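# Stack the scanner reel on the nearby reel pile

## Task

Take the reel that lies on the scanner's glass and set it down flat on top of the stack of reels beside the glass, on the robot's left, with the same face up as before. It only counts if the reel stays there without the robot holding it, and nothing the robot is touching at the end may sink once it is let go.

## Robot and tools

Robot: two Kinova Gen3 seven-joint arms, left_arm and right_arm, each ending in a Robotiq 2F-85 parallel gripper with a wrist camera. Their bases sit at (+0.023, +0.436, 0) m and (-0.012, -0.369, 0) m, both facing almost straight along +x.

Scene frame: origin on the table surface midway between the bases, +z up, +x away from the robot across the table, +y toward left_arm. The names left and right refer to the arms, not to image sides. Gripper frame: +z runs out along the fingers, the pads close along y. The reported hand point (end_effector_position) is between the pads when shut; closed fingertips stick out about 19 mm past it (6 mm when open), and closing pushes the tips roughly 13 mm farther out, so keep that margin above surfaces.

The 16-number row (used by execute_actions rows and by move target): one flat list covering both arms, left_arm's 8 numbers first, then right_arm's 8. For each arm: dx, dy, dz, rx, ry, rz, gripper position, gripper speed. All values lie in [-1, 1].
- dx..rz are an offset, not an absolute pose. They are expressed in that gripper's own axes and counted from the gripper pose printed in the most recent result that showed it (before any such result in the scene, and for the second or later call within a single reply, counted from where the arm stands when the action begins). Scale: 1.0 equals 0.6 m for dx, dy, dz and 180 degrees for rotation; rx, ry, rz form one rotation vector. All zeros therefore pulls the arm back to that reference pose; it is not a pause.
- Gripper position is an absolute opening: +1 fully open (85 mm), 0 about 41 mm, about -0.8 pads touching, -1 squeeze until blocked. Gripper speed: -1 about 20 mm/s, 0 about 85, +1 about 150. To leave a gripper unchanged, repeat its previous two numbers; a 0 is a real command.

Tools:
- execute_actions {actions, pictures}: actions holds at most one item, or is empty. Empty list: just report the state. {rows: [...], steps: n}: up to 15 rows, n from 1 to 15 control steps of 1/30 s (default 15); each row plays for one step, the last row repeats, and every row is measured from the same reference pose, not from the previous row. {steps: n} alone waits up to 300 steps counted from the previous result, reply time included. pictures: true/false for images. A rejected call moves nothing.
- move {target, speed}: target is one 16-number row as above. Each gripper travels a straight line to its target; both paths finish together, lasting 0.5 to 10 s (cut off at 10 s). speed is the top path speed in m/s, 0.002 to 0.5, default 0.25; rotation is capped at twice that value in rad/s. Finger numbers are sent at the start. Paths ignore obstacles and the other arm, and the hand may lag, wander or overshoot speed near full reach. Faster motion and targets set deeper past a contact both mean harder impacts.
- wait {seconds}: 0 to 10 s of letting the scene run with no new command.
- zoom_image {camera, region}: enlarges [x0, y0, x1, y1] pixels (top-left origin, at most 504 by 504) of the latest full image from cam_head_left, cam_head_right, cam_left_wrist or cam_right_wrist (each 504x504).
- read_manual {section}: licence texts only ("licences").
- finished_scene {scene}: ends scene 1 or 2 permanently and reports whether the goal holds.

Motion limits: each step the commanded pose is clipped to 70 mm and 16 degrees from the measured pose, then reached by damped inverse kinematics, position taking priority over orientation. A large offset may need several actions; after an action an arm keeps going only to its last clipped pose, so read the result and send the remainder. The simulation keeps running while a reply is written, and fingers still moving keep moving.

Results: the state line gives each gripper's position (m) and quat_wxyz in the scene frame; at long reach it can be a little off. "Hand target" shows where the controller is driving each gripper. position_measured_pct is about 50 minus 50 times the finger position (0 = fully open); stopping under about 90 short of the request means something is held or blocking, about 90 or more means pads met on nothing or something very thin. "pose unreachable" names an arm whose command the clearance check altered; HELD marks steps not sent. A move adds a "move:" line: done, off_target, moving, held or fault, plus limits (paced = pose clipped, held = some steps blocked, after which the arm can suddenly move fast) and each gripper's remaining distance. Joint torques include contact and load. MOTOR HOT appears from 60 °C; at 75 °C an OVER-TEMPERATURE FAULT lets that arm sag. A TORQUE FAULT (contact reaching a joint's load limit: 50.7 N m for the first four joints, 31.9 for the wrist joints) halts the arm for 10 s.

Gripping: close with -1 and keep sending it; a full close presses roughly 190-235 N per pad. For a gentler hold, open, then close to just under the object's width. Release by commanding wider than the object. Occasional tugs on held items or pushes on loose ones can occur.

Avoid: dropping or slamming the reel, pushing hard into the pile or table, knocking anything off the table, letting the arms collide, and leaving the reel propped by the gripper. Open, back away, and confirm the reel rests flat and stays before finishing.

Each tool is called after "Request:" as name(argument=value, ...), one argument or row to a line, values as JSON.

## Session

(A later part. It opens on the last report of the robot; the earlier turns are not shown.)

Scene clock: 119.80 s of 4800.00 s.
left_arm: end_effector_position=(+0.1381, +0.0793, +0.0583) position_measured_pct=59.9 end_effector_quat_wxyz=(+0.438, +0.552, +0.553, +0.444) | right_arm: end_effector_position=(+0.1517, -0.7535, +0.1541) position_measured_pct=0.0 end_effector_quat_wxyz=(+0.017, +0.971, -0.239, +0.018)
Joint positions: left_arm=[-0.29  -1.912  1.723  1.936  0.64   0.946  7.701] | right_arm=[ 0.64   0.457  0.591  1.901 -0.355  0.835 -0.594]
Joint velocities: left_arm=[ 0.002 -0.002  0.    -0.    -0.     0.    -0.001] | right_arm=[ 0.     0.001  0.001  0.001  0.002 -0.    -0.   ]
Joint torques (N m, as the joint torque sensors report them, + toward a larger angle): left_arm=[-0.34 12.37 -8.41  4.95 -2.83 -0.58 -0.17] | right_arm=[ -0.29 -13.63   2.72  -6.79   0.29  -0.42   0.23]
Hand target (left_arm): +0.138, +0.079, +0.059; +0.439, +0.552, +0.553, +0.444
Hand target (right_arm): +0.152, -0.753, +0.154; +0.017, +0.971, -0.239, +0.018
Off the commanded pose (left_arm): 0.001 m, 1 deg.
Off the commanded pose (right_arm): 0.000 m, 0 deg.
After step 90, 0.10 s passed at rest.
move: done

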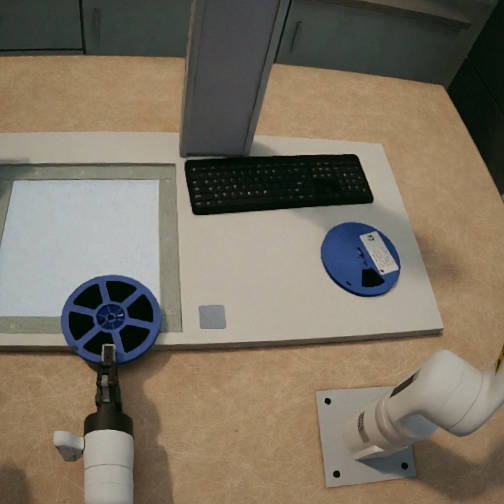

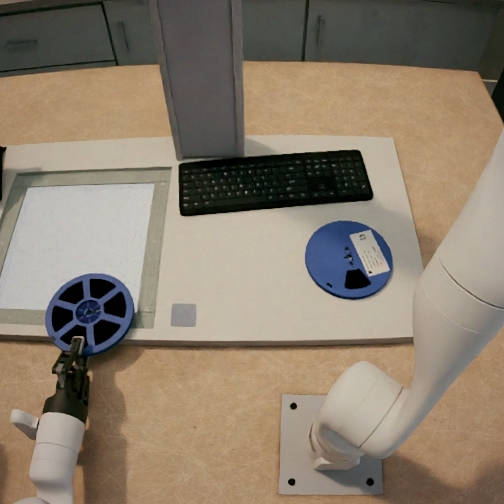

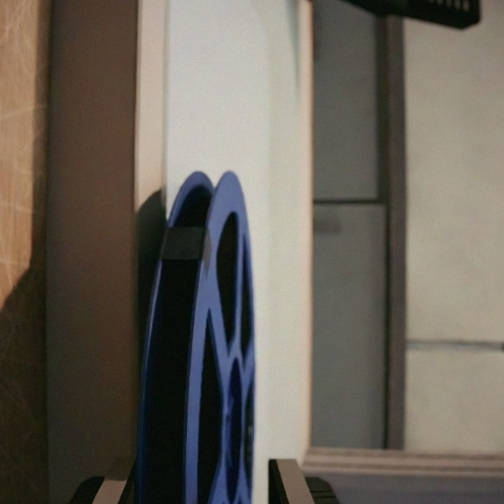

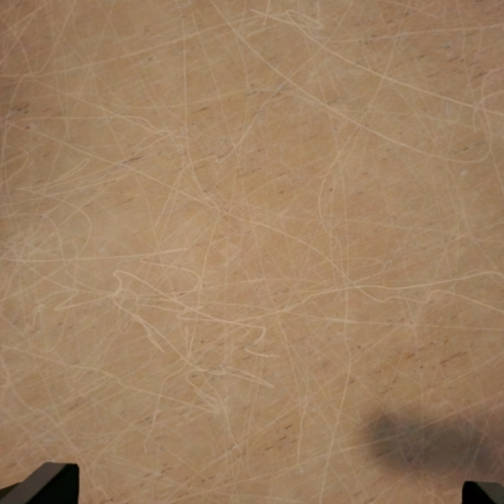

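Request:
move(
  target=[0,0,0.01,0,0,0,-0.2,0,0,0,0,0,0,0,1,0],
  speed=0.01,
)

Request:
move(
  target=[0,0,0,0,0,0,-1,-0.8,0,0,0,0,0,0,1,0],
  speed=0.01,
)

Scene clock: 127.30 s of 4800.00 s.
left_arm: end_effector_position=(+0.1437, +0.0792, +0.0567) position_measured_pct=59.9 end_effector_quat_wxyz=(+0.438, +0.553, +0.553, +0.443) | right_arm: end_effector_position=(+0.1517, -0.7535, +0.1541) position_measured_pct=0.0 end_effector_quat_wxyz=(+0.017, +0.971, -0.239, +0.018)
Joint positions: left_arm=[-0.299 -1.916  1.727  1.942  0.648  0.929  7.695] | right_arm=[ 0.64   0.457  0.591  1.901 -0.355  0.835 -0.594]
Joint velocities: left_arm=[-0.    -0.    -0.001  0.     0.001 -0.    -0.002] | right_arm=[-0.    -0.     0.001  0.001  0.001  0.     0.001]
Joint torques (N m, as the joint torque sensors report them, + toward a larger angle): left_arm=[ 0.47 13.31 -8.58  4.28 -2.97 -0.48 -0.07] | right_arm=[ -0.04 -13.19   2.64  -6.55   0.03  -0.34  -0.02]
Hand target (left_arm): +0.144, +0.079, +0.057; +0.438, +0.552, +0.553, +0.444
Hand target (right_arm): +0.152, -0.753, +0.154; +0.017, +0.971, -0.239, +0.018
Off the commanded pose (left_arm): 0.000 m, 0 deg.
Off the commanded pose (right_arm): 0.000 m, 0 deg.
After step 90, 3.67 s passed at rest.
move: done

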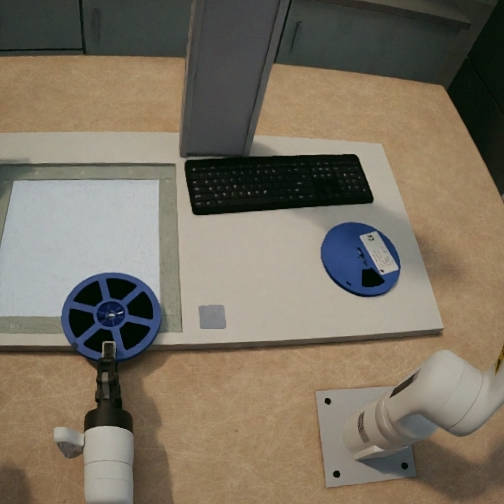

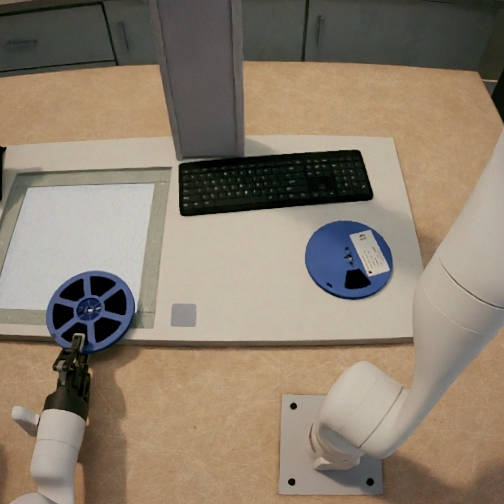

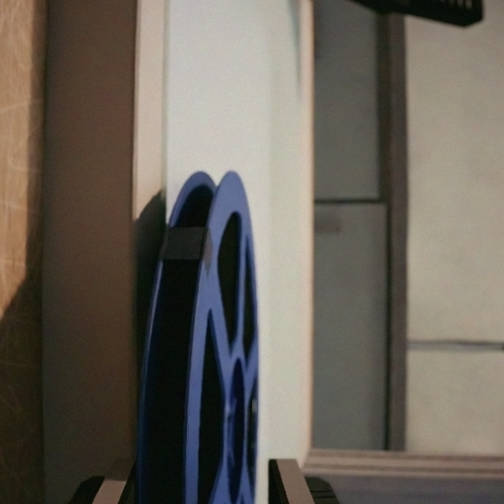

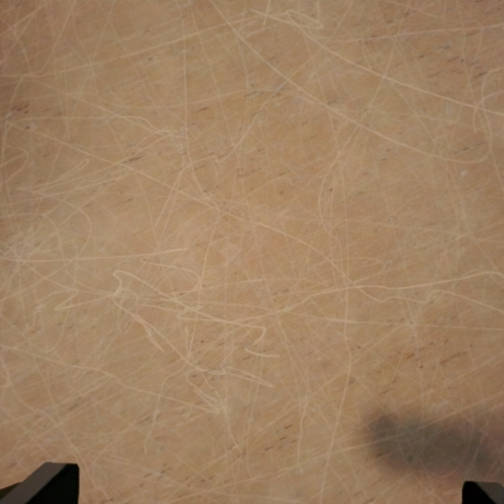

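Scene clock: 128.37 s of 4800.00 s.
left_arm: end_effector_position=(+0.1438, +0.0791, +0.0580) position_measured_pct=81.7 end_effector_quat_wxyz=(+0.439, +0.552, +0.552, +0.444) | right_arm: end_effector_position=(+0.1517, -0.7535, +0.1541) position_measured_pct=0.0 end_effector_quat_wxyz=(+0.017, +0.971, -0.239, +0.018)
Joint positions: left_arm=[-0.299 -1.915  1.727  1.943  0.644  0.928  7.696] | right_arm=[ 0.64   0.457  0.591  1.901 -0.355  0.835 -0.594]
Joint velocities: left_arm=[ 0.002  0.001  0.004  0.    -0.004 -0.002  0.005] | right_arm=[ 0.    -0.001 -0.001 -0.     0.001 -0.    -0.001]
Joint torques (N m, as the joint torque sensors report them, + toward a larger angle): left_arm=[-0.16 13.47 -6.63  4.07 -1.39 -0.63 -0.47] | right_arm=[ -0.21 -13.69   2.99  -6.81   0.22   0.02  -0.35]
Hand target (left_arm): +0.144, +0.079, +0.057; +0.438, +0.553, +0.553, +0.443
Hand target (right_arm): +0.152, -0.753, +0.154; +0.017, +0.971, -0.239, +0.018
Off the commanded pose (left_arm): 0.001 m, 0 deg.
Off the commanded pose (right_arm): 0.000 m, 0 deg.
move: done

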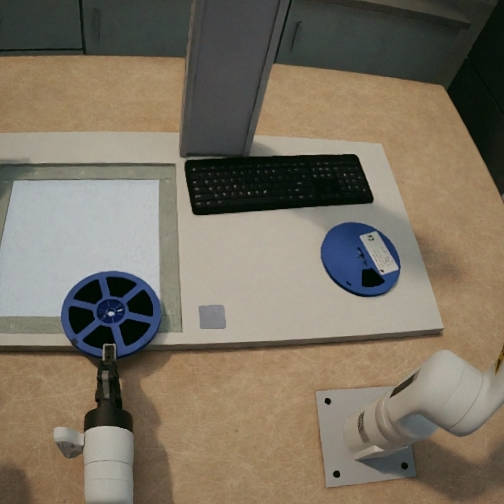

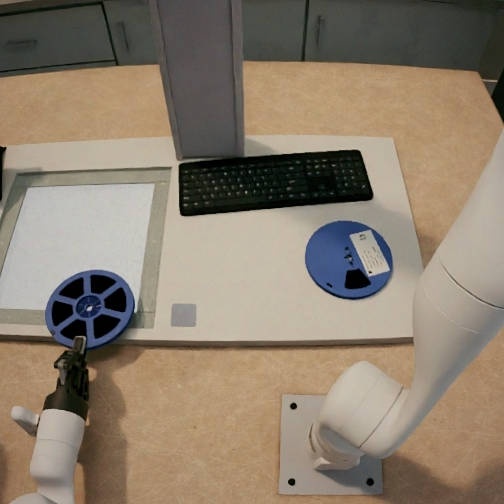

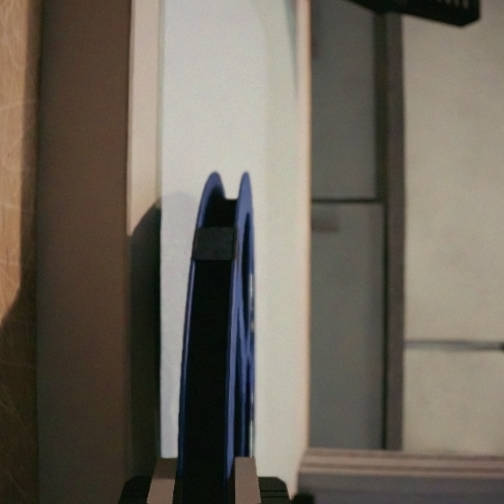

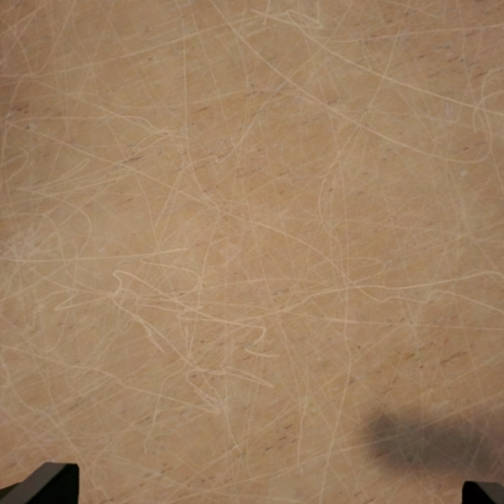

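Request:
move(
  target=[0,0.228,-0.049,0,0,0,-1,-0.8,-0.083,-0.705,-0.265,0,0,0,1,0],
  speed=0.12,
)

Scene clock: 146.77 s of 4800.00 s.
left_arm: end_effector_position=(+0.1454, +0.0789, +0.1977) position_measured_pct=81.7 end_effector_quat_wxyz=(+0.439, +0.552, +0.552, +0.444) | right_arm: end_effector_position=(+0.3003, -0.3493, +0.3000) position_measured_pct=0.0 end_effector_quat_wxyz=(+0.018, +0.971, -0.239, +0.017)
Joint positions: left_arm=[-0.33  -1.678  1.485  2.046  0.458  0.883  7.489] | right_arm=[-0.385  0.01   0.147  1.867  0.049  1.249 -2.258]
Joint velocities: left_arm=[-0.001  0.     0.     0.     0.001  0.001 -0.001] | right_arm=[-0.001  0.004 -0.005 -0.001 -0.001  0.    -0.002]
Joint torques (N m, as the joint torque sensors report them, + toward a larger angle): left_arm=[ 0.19 13.94 -8.74  1.   -2.64 -1.12 -0.06] | right_arm=[-0.2  -8.77  0.6  -8.81  0.2  -0.23 -0.3 ]
Hand target (left_arm): +0.145, +0.079, +0.198; +0.439, +0.552, +0.552, +0.444
Hand target (right_arm): +0.300, -0.349, +0.300; +0.018, +0.971, -0.239, +0.017
Off the commanded pose (left_arm): 0.001 m, 0 deg.
Off the commanded pose (right_arm): 0.001 m, 0 deg.
After step 90, 11.30 s passed at rest.
move: done

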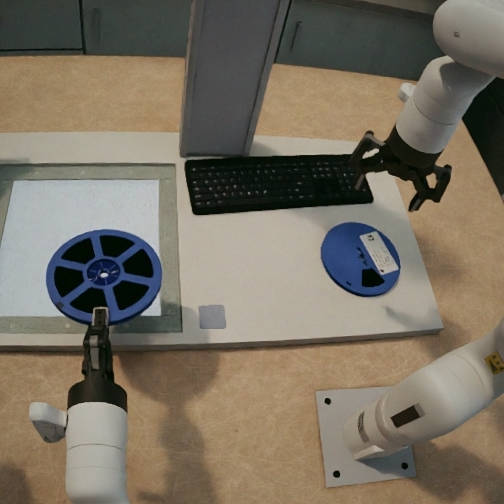

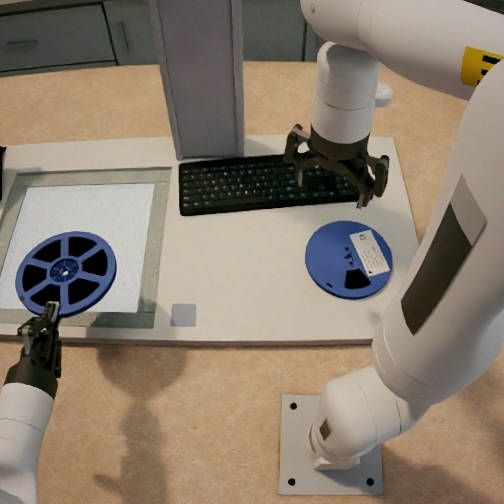

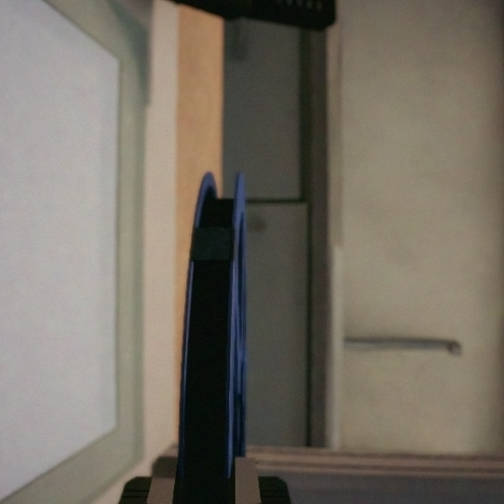

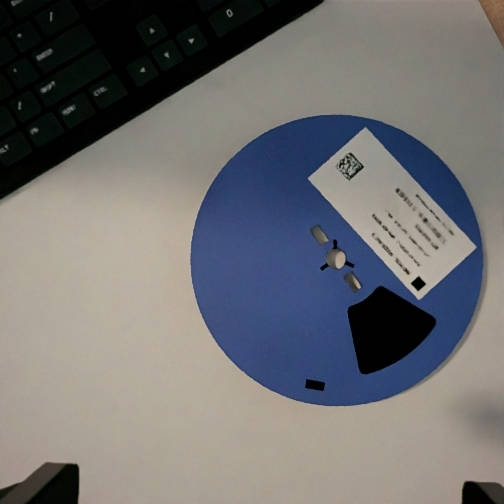

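Request:
move(
  target=[0.367,0.064,0.30,0,0.489,-0.104,-1,-0.8,0,0,0,0,0,0,1,0],
  speed=0.12,
)

Scene clock: 170.30 s of 4800.00 s.
left_arm: end_effector_position=(+0.3279, +0.2982, +0.1964) position_measured_pct=81.7 end_effector_quat_wxyz=(-0.006, +0.003, +0.776, +0.631) | right_arm: end_effector_position=(+0.3003, -0.3493, +0.3000) position_measured_pct=0.0 end_effector_quat_wxyz=(+0.018, +0.971, -0.239, +0.017)
Joint positions: left_arm=[-1.566 -1.676  1.465  1.544  0.305  1.676  7.757] | right_arm=[-0.385  0.01   0.147  1.867  0.049  1.249 -2.258]
Joint velocities: left_arm=[-0.01   0.002  0.    -0.002 -0.     0.    -0.001] | right_arm=[-0.    -0.     0.     0.001  0.001  0.     0.001]
Joint torques (N m, as the joint torque sensors report them, + toward a larger angle): left_arm=[ 0.25 17.66 -8.88  0.86 -3.81 -0.07 -0.32] | right_arm=[ 0.23 -8.3  -0.02 -8.79  0.32 -0.32 -0.36]
Hand target (left_arm): +0.328, +0.298, +0.196; -0.007, +0.003, +0.776, +0.631
Hand target (right_arm): +0.300, -0.349, +0.300; +0.018, +0.971, -0.239, +0.017
Off the commanded pose (left_arm): 0.002 m, 0 deg.
Off the commanded pose (right_arm): 0.000 m, 0 deg.
After step 130, 12.40 s passed at rest.
move: done

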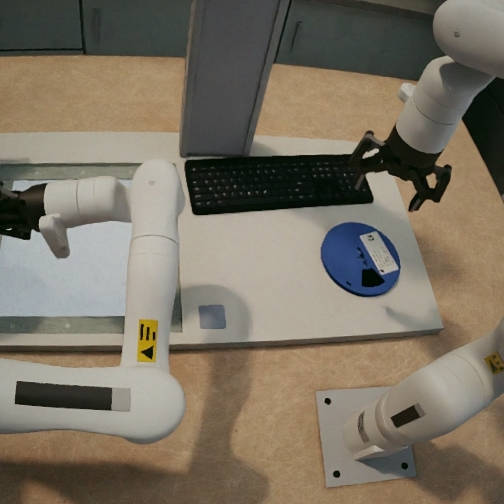

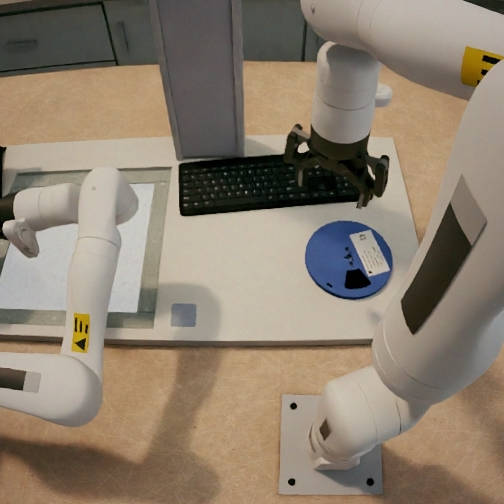

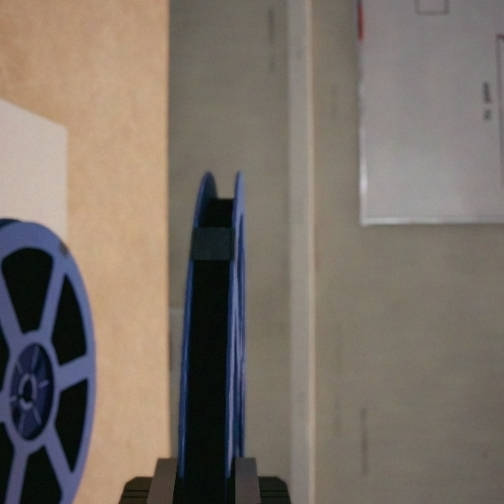

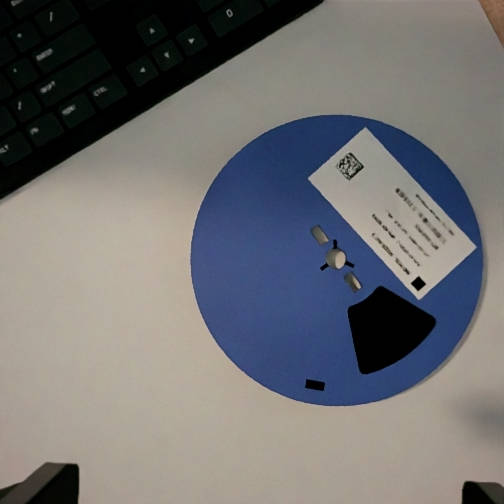

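Request:
move(
  target=[-0.02,-0.096,0.117,0,0,0,-1,-0.8,0,0,0,0,0,0,1,0],
  speed=0.06,
)

Scene clock: 187.47 s of 4800.00 s.
left_arm: end_effector_position=(+0.3390, +0.3550, +0.1255) position_measured_pct=81.7 end_effector_quat_wxyz=(-0.006, +0.003, +0.776, +0.631) | right_arm: end_effector_position=(+0.3003, -0.3493, +0.3000) position_measured_pct=0.0 end_effector_quat_wxyz=(+0.018, +0.971, -0.239, +0.017)
Joint positions: left_arm=[-1.591 -1.798  1.554  1.664  0.432  1.517  7.79 ] | right_arm=[-0.385  0.01   0.147  1.867  0.049  1.249 -2.258]
Joint velocities: left_arm=[ 0.001 -0.002  0.001  0.    -0.001 -0.001  0.002] | right_arm=[-0.     0.002 -0.     0.001  0.001  0.    -0.001]
Joint torques (N m, as the joint torque sensors report them, + toward a larger angle): left_arm=[ 0.24 16.36 -8.64  2.78 -3.81 -0.23 -0.37] | right_arm=[ 0.16 -8.22  0.47 -8.53  0.34 -0.49  0.03]
Hand target (left_arm): +0.339, +0.355, +0.126; -0.006, +0.003, +0.776, +0.631
Hand target (right_arm): +0.300, -0.349, +0.300; +0.018, +0.971, -0.239, +0.017
Off the commanded pose (left_arm): 0.000 m, 0 deg.
Off the commanded pose (right_arm): 0.000 m, 0 deg.
After step 90, 12.37 s passed at rest.
move: done

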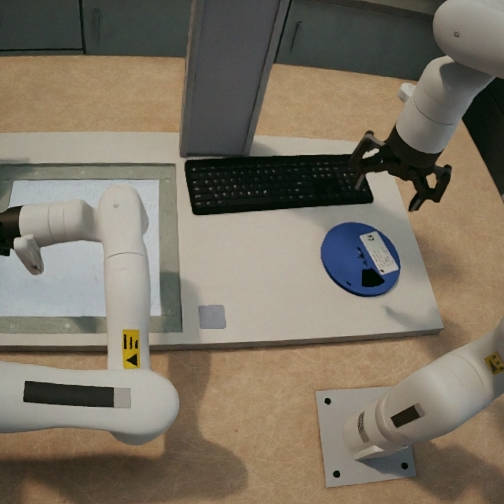

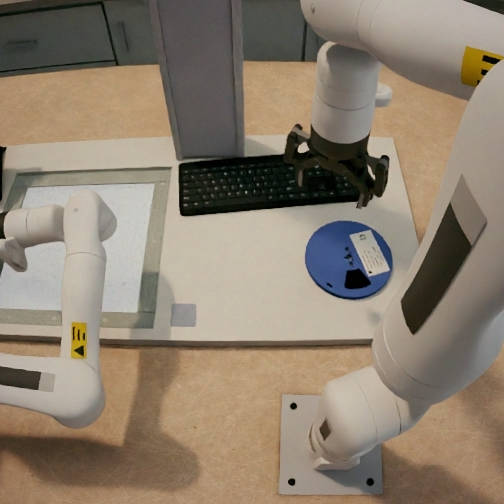

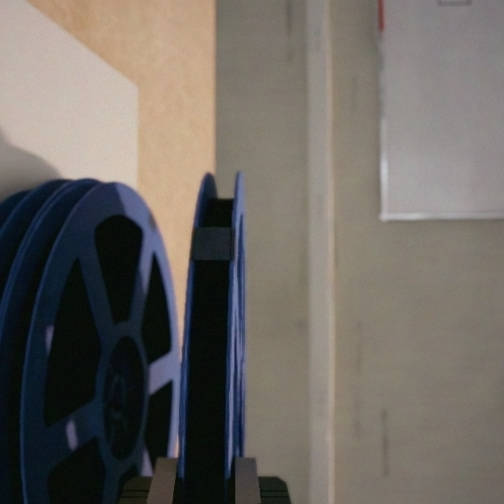

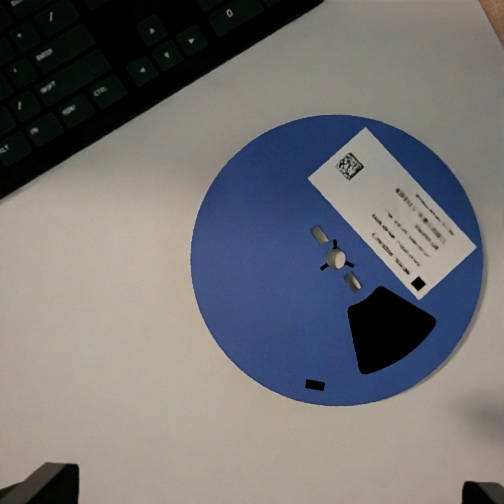

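Request:
execute_actions(
  actions=[],
)

Scene clock: 199.13 s of 4800.00 s.
left_arm: end_effector_position=(+0.3390, +0.3551, +0.1255) position_measured_pct=81.7 end_effector_quat_wxyz=(-0.006, +0.003, +0.776, +0.631) | right_arm: end_effector_position=(+0.3003, -0.3493, +0.3000) position_measured_pct=0.0 end_effector_quat_wxyz=(+0.018, +0.971, -0.239, +0.017)
Joint positions: left_arm=[-1.591 -1.798  1.554  1.664  0.432  1.517  7.791] | right_arm=[-0.385  0.01   0.147  1.867  0.049  1.249 -2.258]
Joint velocities: left_arm=[-0.     0.    -0.     0.     0.     0.    -0.001] | right_arm=[-0.    -0.    -0.    -0.001 -0.001 -0.     0.001]
Joint torques (N m, as the joint torque sensors report them, + toward a larger angle): left_arm=[-0.19 16.32 -8.93  2.7  -3.72  0.04 -0.26] | right_arm=[-0.24 -8.41  0.3  -9.15  0.33 -0.42  0.02]
Hand target (left_arm): +0.339, +0.355, +0.126; -0.006, +0.003, +0.776, +0.631
Hand target (right_arm): +0.300, -0.349, +0.300; +0.018, +0.971, -0.239, +0.017
Off the commanded pose (left_arm): 0.000 m, 0 deg.
Off the commanded pose (right_arm): 0.000 m, 0 deg.
Steps of this call (steps 1 to 90: nothing new was sent; then 8.67 s passed at rest). Readings (end_effector_position | what the end effector reports):
1: left_arm (+0.3390, +0.3550, +0.1255) | right_arm (+0.3003, -0.3493, +0.3000) | left_arm position_measured_pct=81.7 | right_arm position_measured_pct=0.0
2: left_arm (+0.3390, +0.3550, +0.1255) | right_arm (+0.3003, -0.3493, +0.3000) | left_arm position_measured_pct=81.7 | right_arm position_measured_pct=0.0
4: left_arm (+0.3390, +0.3551, +0.1255) | right_arm (+0.3003, -0.3493, +0.3000) | left_arm position_measured_pct=81.7 | right_arm position_measured_pct=0.0
8: left_arm (+0.3390, +0.3551, +0.1255) | right_arm (+0.3003, -0.3493, +0.3000) | left_arm position_measured_pct=81.7 | right_arm position_measured_pct=0.0
90: the state above

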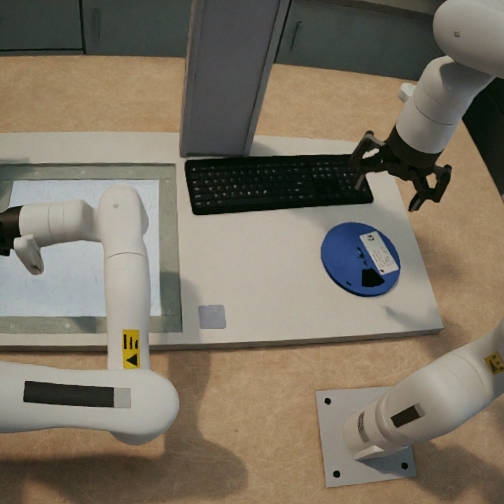

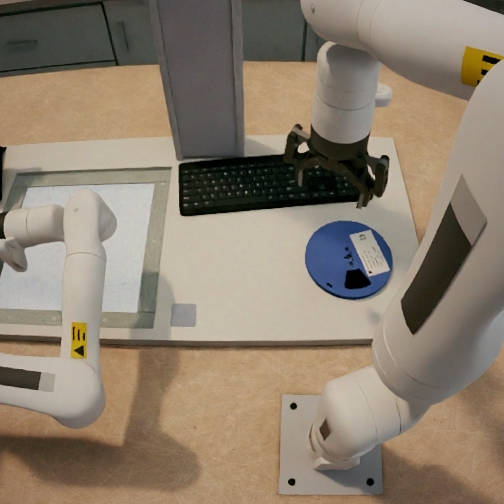

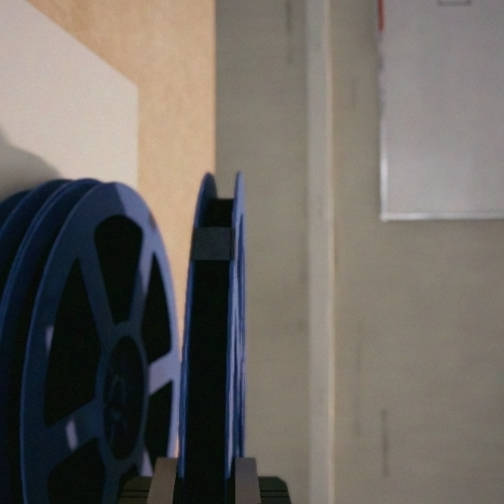

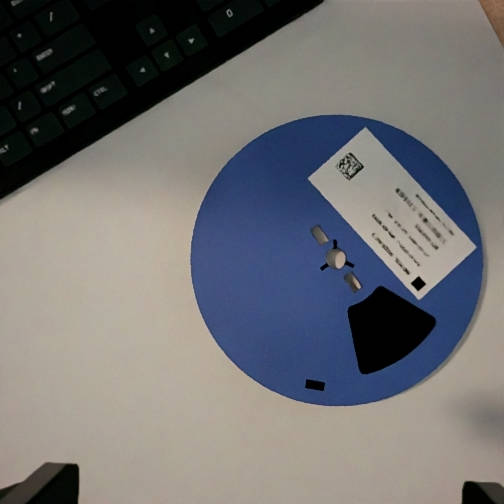

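Request:
move(
  target=[0,-0.0326,0.007,0,0,0,-1,-0.8,0,0,0,0,0,0,1,0],
  speed=0.02,
)

Scene clock: 202.80 s of 4800.00 s.
left_arm: end_effector_position=(+0.3387, +0.3551, +0.1056) position_measured_pct=81.7 end_effector_quat_wxyz=(-0.006, +0.003, +0.776, +0.631) | right_arm: end_effector_position=(+0.3003, -0.3493, +0.3000) position_measured_pct=0.0 end_effector_quat_wxyz=(+0.018, +0.971, -0.239, +0.017)
Joint positions: left_arm=[-1.59  -1.828  1.579  1.648  0.463  1.522  7.817] | right_arm=[-0.385  0.01   0.147  1.867  0.049  1.249 -2.258]
Joint velocities: left_arm=[ 0.     0.001  0.001 -0.    -0.001 -0.     0.   ] | right_arm=[-0.     0.     0.    -0.001 -0.001 -0.     0.   ]
Joint torques (N m, as the joint torque sensors report them, + toward a larger angle): left_arm=[ 0.17 15.66 -8.63  2.45 -3.31 -0.09  0.02] | right_arm=[-0.28 -8.45  0.4  -9.09  0.32 -0.48 -0.01]
Hand target (left_arm): +0.339, +0.355, +0.106; -0.006, +0.003, +0.776, +0.631
Hand target (right_arm): +0.300, -0.349, +0.300; +0.018, +0.971, -0.239, +0.017
Off the commanded pose (left_arm): 0.000 m, 0 deg.
Off the commanded pose (right_arm): 0.000 m, 0 deg.
move: done

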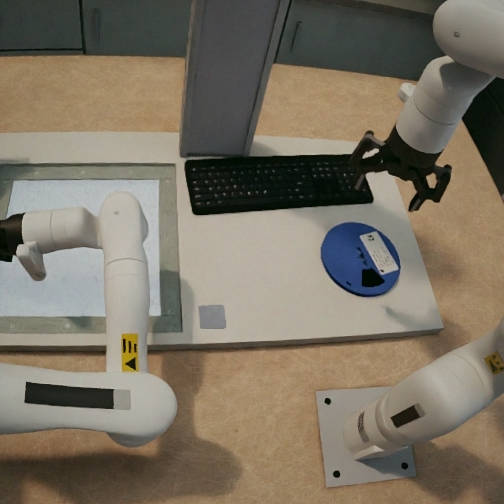

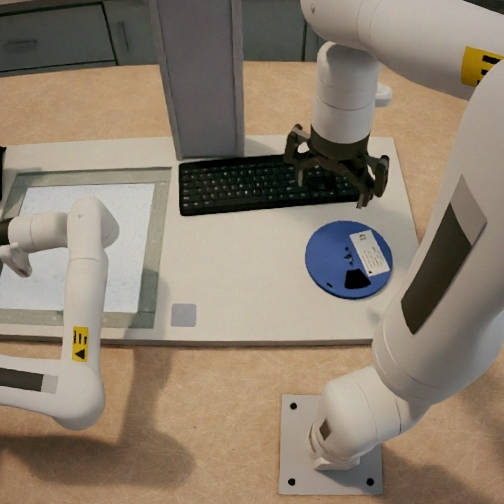

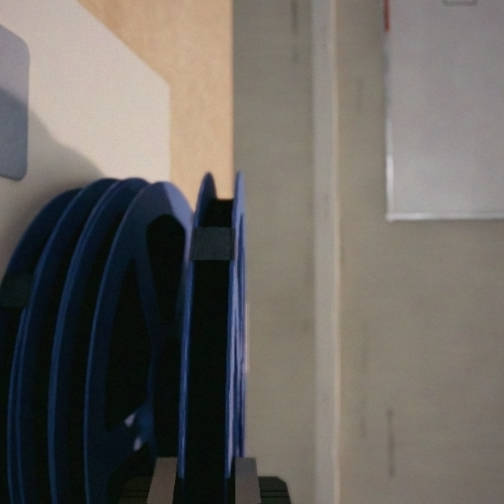

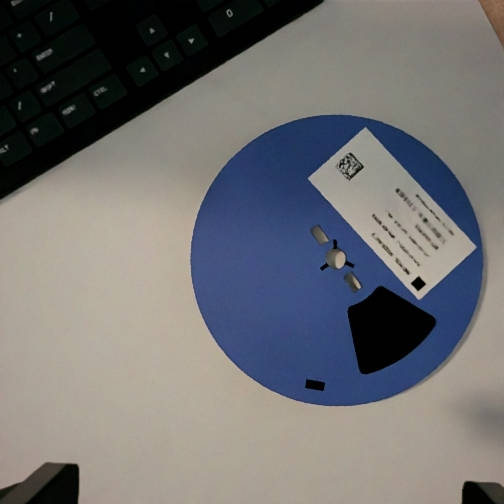

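Request:
move(
  target=[0,-0.0163,0.0035,0,0,0,-1,-0.8,0,0,0,0,0,0,1,0],
  speed=0.012,
)

Scene clock: 209.60 s of 4800.00 s.
left_arm: end_effector_position=(+0.3386, +0.3552, +0.0956) position_measured_pct=81.7 end_effector_quat_wxyz=(-0.006, +0.003, +0.776, +0.631) | right_arm: end_effector_position=(+0.3003, -0.3493, +0.3000) position_measured_pct=0.0 end_effector_quat_wxyz=(+0.018, +0.971, -0.239, +0.017)
Joint positions: left_arm=[-1.59  -1.843  1.591  1.64   0.478  1.525  7.831] | right_arm=[-0.385  0.01   0.147  1.867  0.049  1.249 -2.258]
Joint velocities: left_arm=[ 0.001  0.001 -0.     0.    -0.    -0.     0.001] | right_arm=[-0.     0.001  0.001 -0.    -0.    -0.     0.001]
Joint torques (N m, as the joint torque sensors report them, + toward a larger angle): left_arm=[ 0.63 15.97 -8.11  3.41 -3.59  0.11 -0.53] | right_arm=[-0.12 -8.81  0.73 -8.92  0.04 -0.15 -0.05]
Hand target (left_arm): +0.339, +0.355, +0.096; -0.006, +0.003, +0.776, +0.631
Hand target (right_arm): +0.300, -0.349, +0.300; +0.018, +0.971, -0.239, +0.017
Off the commanded pose (left_arm): 0.000 m, 0 deg.
Off the commanded pose (right_arm): 0.000 m, 0 deg.
After step 90, 2.73 s passed at rest.
move: done

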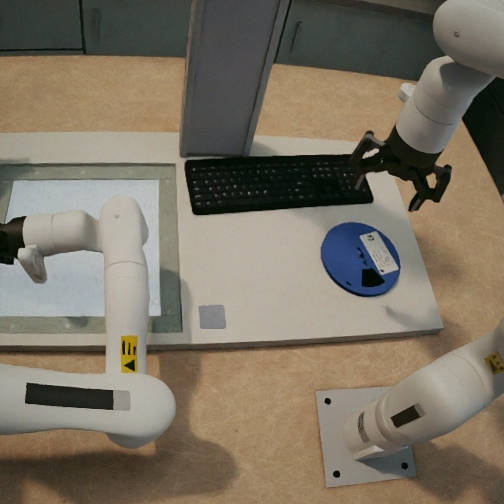

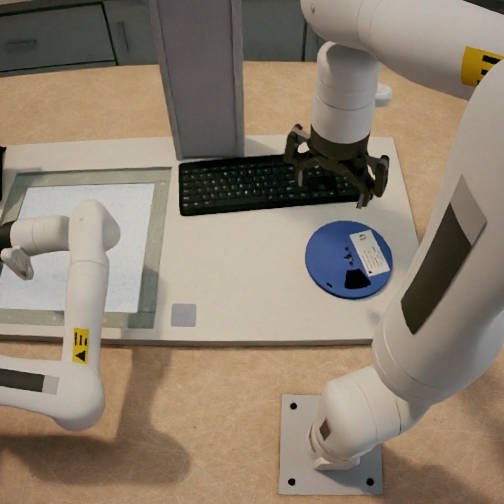

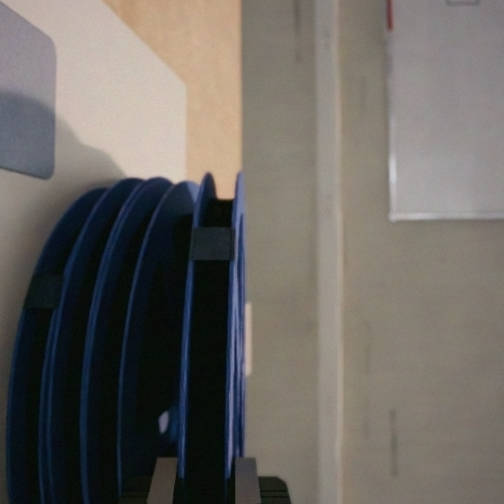

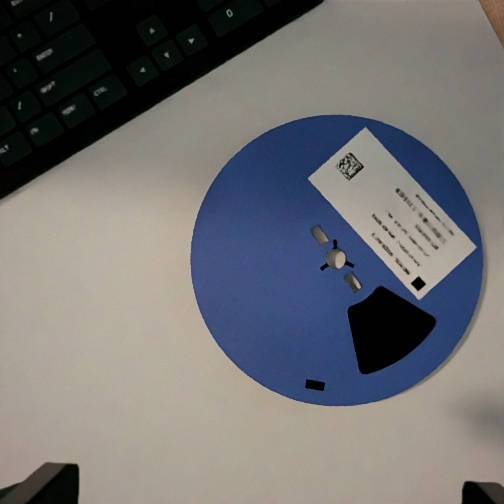

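Request:
move(
  target=[0,-0.0082,0.0017,0,0,0,-1,-0.8,0,0,0,0,0,0,1,0],
  speed=0.01,
)

Scene clock: 213.13 s of 4800.00 s.
left_arm: end_effector_position=(+0.3387, +0.3551, +0.0914) position_measured_pct=81.7 end_effector_quat_wxyz=(-0.006, +0.003, +0.775, +0.632) | right_arm: end_effector_position=(+0.3003, -0.3493, +0.3000) position_measured_pct=0.0 end_effector_quat_wxyz=(+0.018, +0.971, -0.239, +0.017)
Joint positions: left_arm=[-1.589 -1.85   1.597  1.635  0.483  1.526  7.839] | right_arm=[-0.385  0.01   0.147  1.867  0.049  1.249 -2.258]
Joint velocities: left_arm=[ 0.     0.001  0.003 -0.    -0.002 -0.001  0.003] | right_arm=[ 0.    -0.     0.001  0.     0.002  0.    -0.001]
Joint torques (N m, as the joint torque sensors report them, + toward a larger angle): left_arm=[ 0.09 16.82 -7.48  2.7  -1.92 -0.03 -0.32] | right_arm=[-0.02 -8.4   0.86 -8.8   0.47 -0.17 -0.12]
Hand target (left_arm): +0.339, +0.355, +0.091; -0.006, +0.003, +0.776, +0.631
Hand target (right_arm): +0.300, -0.349, +0.300; +0.018, +0.971, -0.239, +0.017
Off the commanded pose (left_arm): 0.001 m, 0 deg.
Off the commanded pose (right_arm): 0.000 m, 0 deg.
move: done

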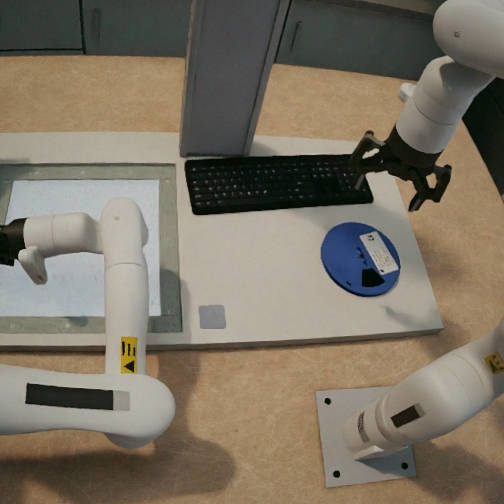

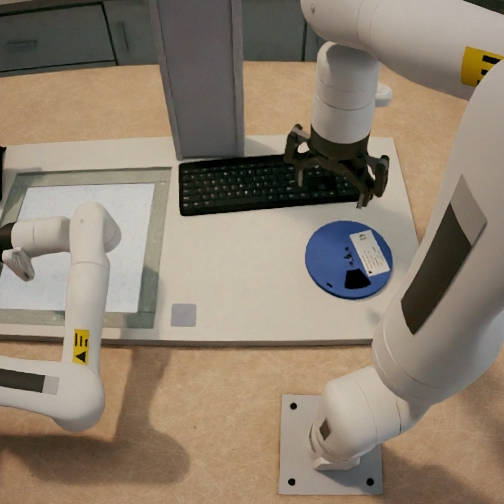

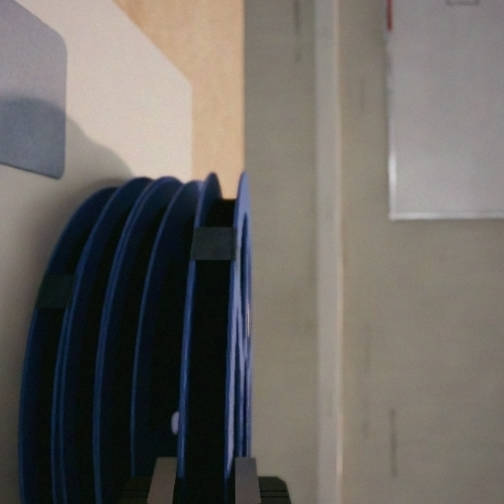

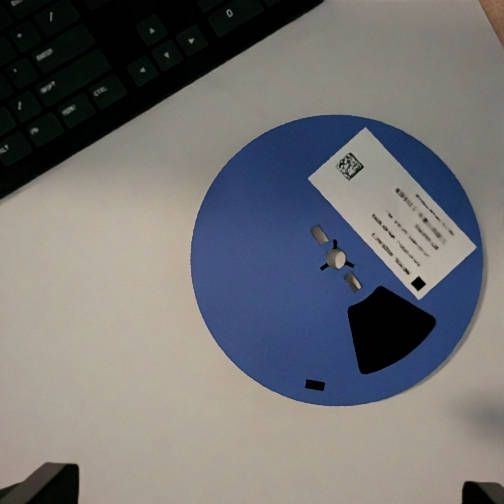

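Request:
move(
  target=[0,-0.019,0.001,-0.0222,0,0,-1,-0.8,0,0,0,0,0,0,1,0],
  speed=0.01,
)

Scene clock: 223.87 s of 4800.00 s.
left_arm: end_effector_position=(+0.3383, +0.3530, +0.0830) position_measured_pct=81.7 end_effector_quat_wxyz=(-0.005, +0.002, +0.751, +0.660) | right_arm: end_effector_position=(+0.3003, -0.3493, +0.3000) position_measured_pct=0.0 end_effector_quat_wxyz=(+0.018, +0.971, -0.239, +0.017)
Joint positions: left_arm=[-1.588 -1.903  1.616  1.585  0.463  1.563  7.881] | right_arm=[-0.385  0.01   0.147  1.867  0.049  1.249 -2.258]
Joint velocities: left_arm=[ 0.001  0.001  0.003 -0.    -0.003 -0.002  0.004] | right_arm=[ 0.     0.001  0.    -0.    -0.     0.     0.   ]
Joint torques (N m, as the joint torque sensors report them, + toward a larger angle): left_arm=[-0.15 14.51 -5.23  2.6  -1.09 -0.13 -0.01] | right_arm=[-0.35 -8.59 -0.19 -8.68  0.46 -0.46 -0.07]
Hand target (left_arm): +0.339, +0.353, +0.080; -0.006, +0.003, +0.752, +0.659
Hand target (right_arm): +0.300, -0.349, +0.300; +0.018, +0.971, -0.239, +0.017
Off the commanded pose (left_arm): 0.003 m, 0 deg.
Off the commanded pose (right_arm): 0.000 m, 0 deg.
After step 90, 4.03 s passed at rest.
move: done

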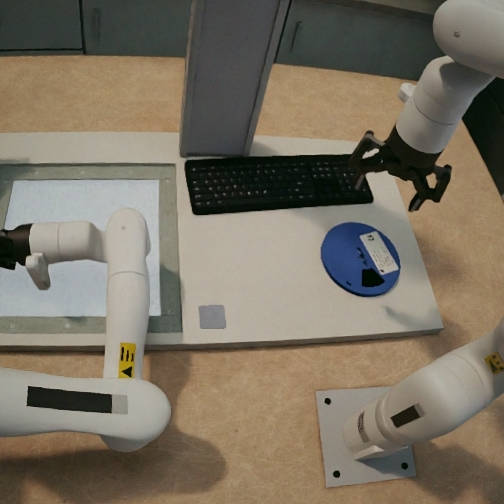

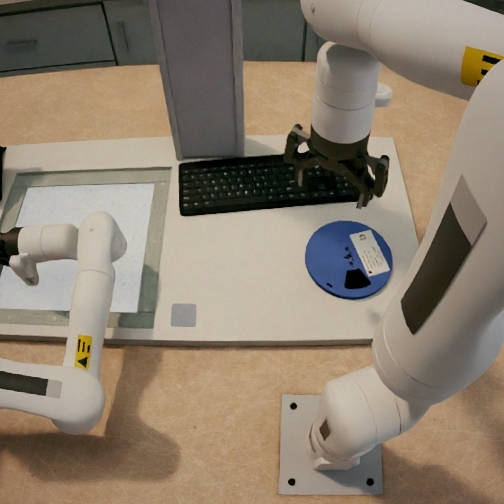

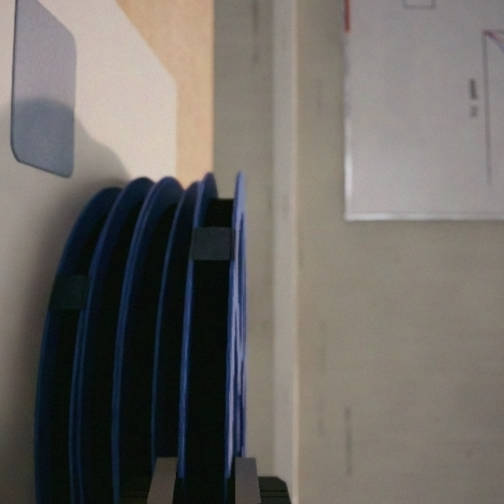

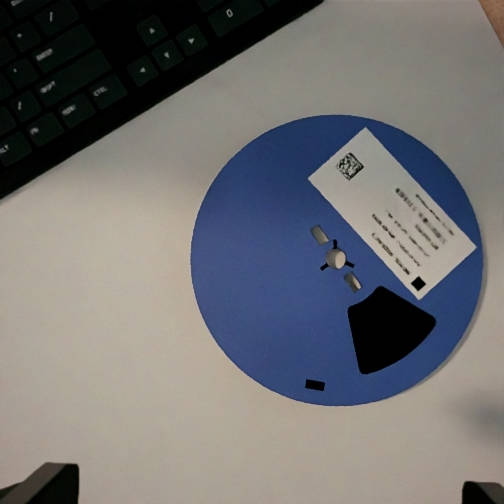

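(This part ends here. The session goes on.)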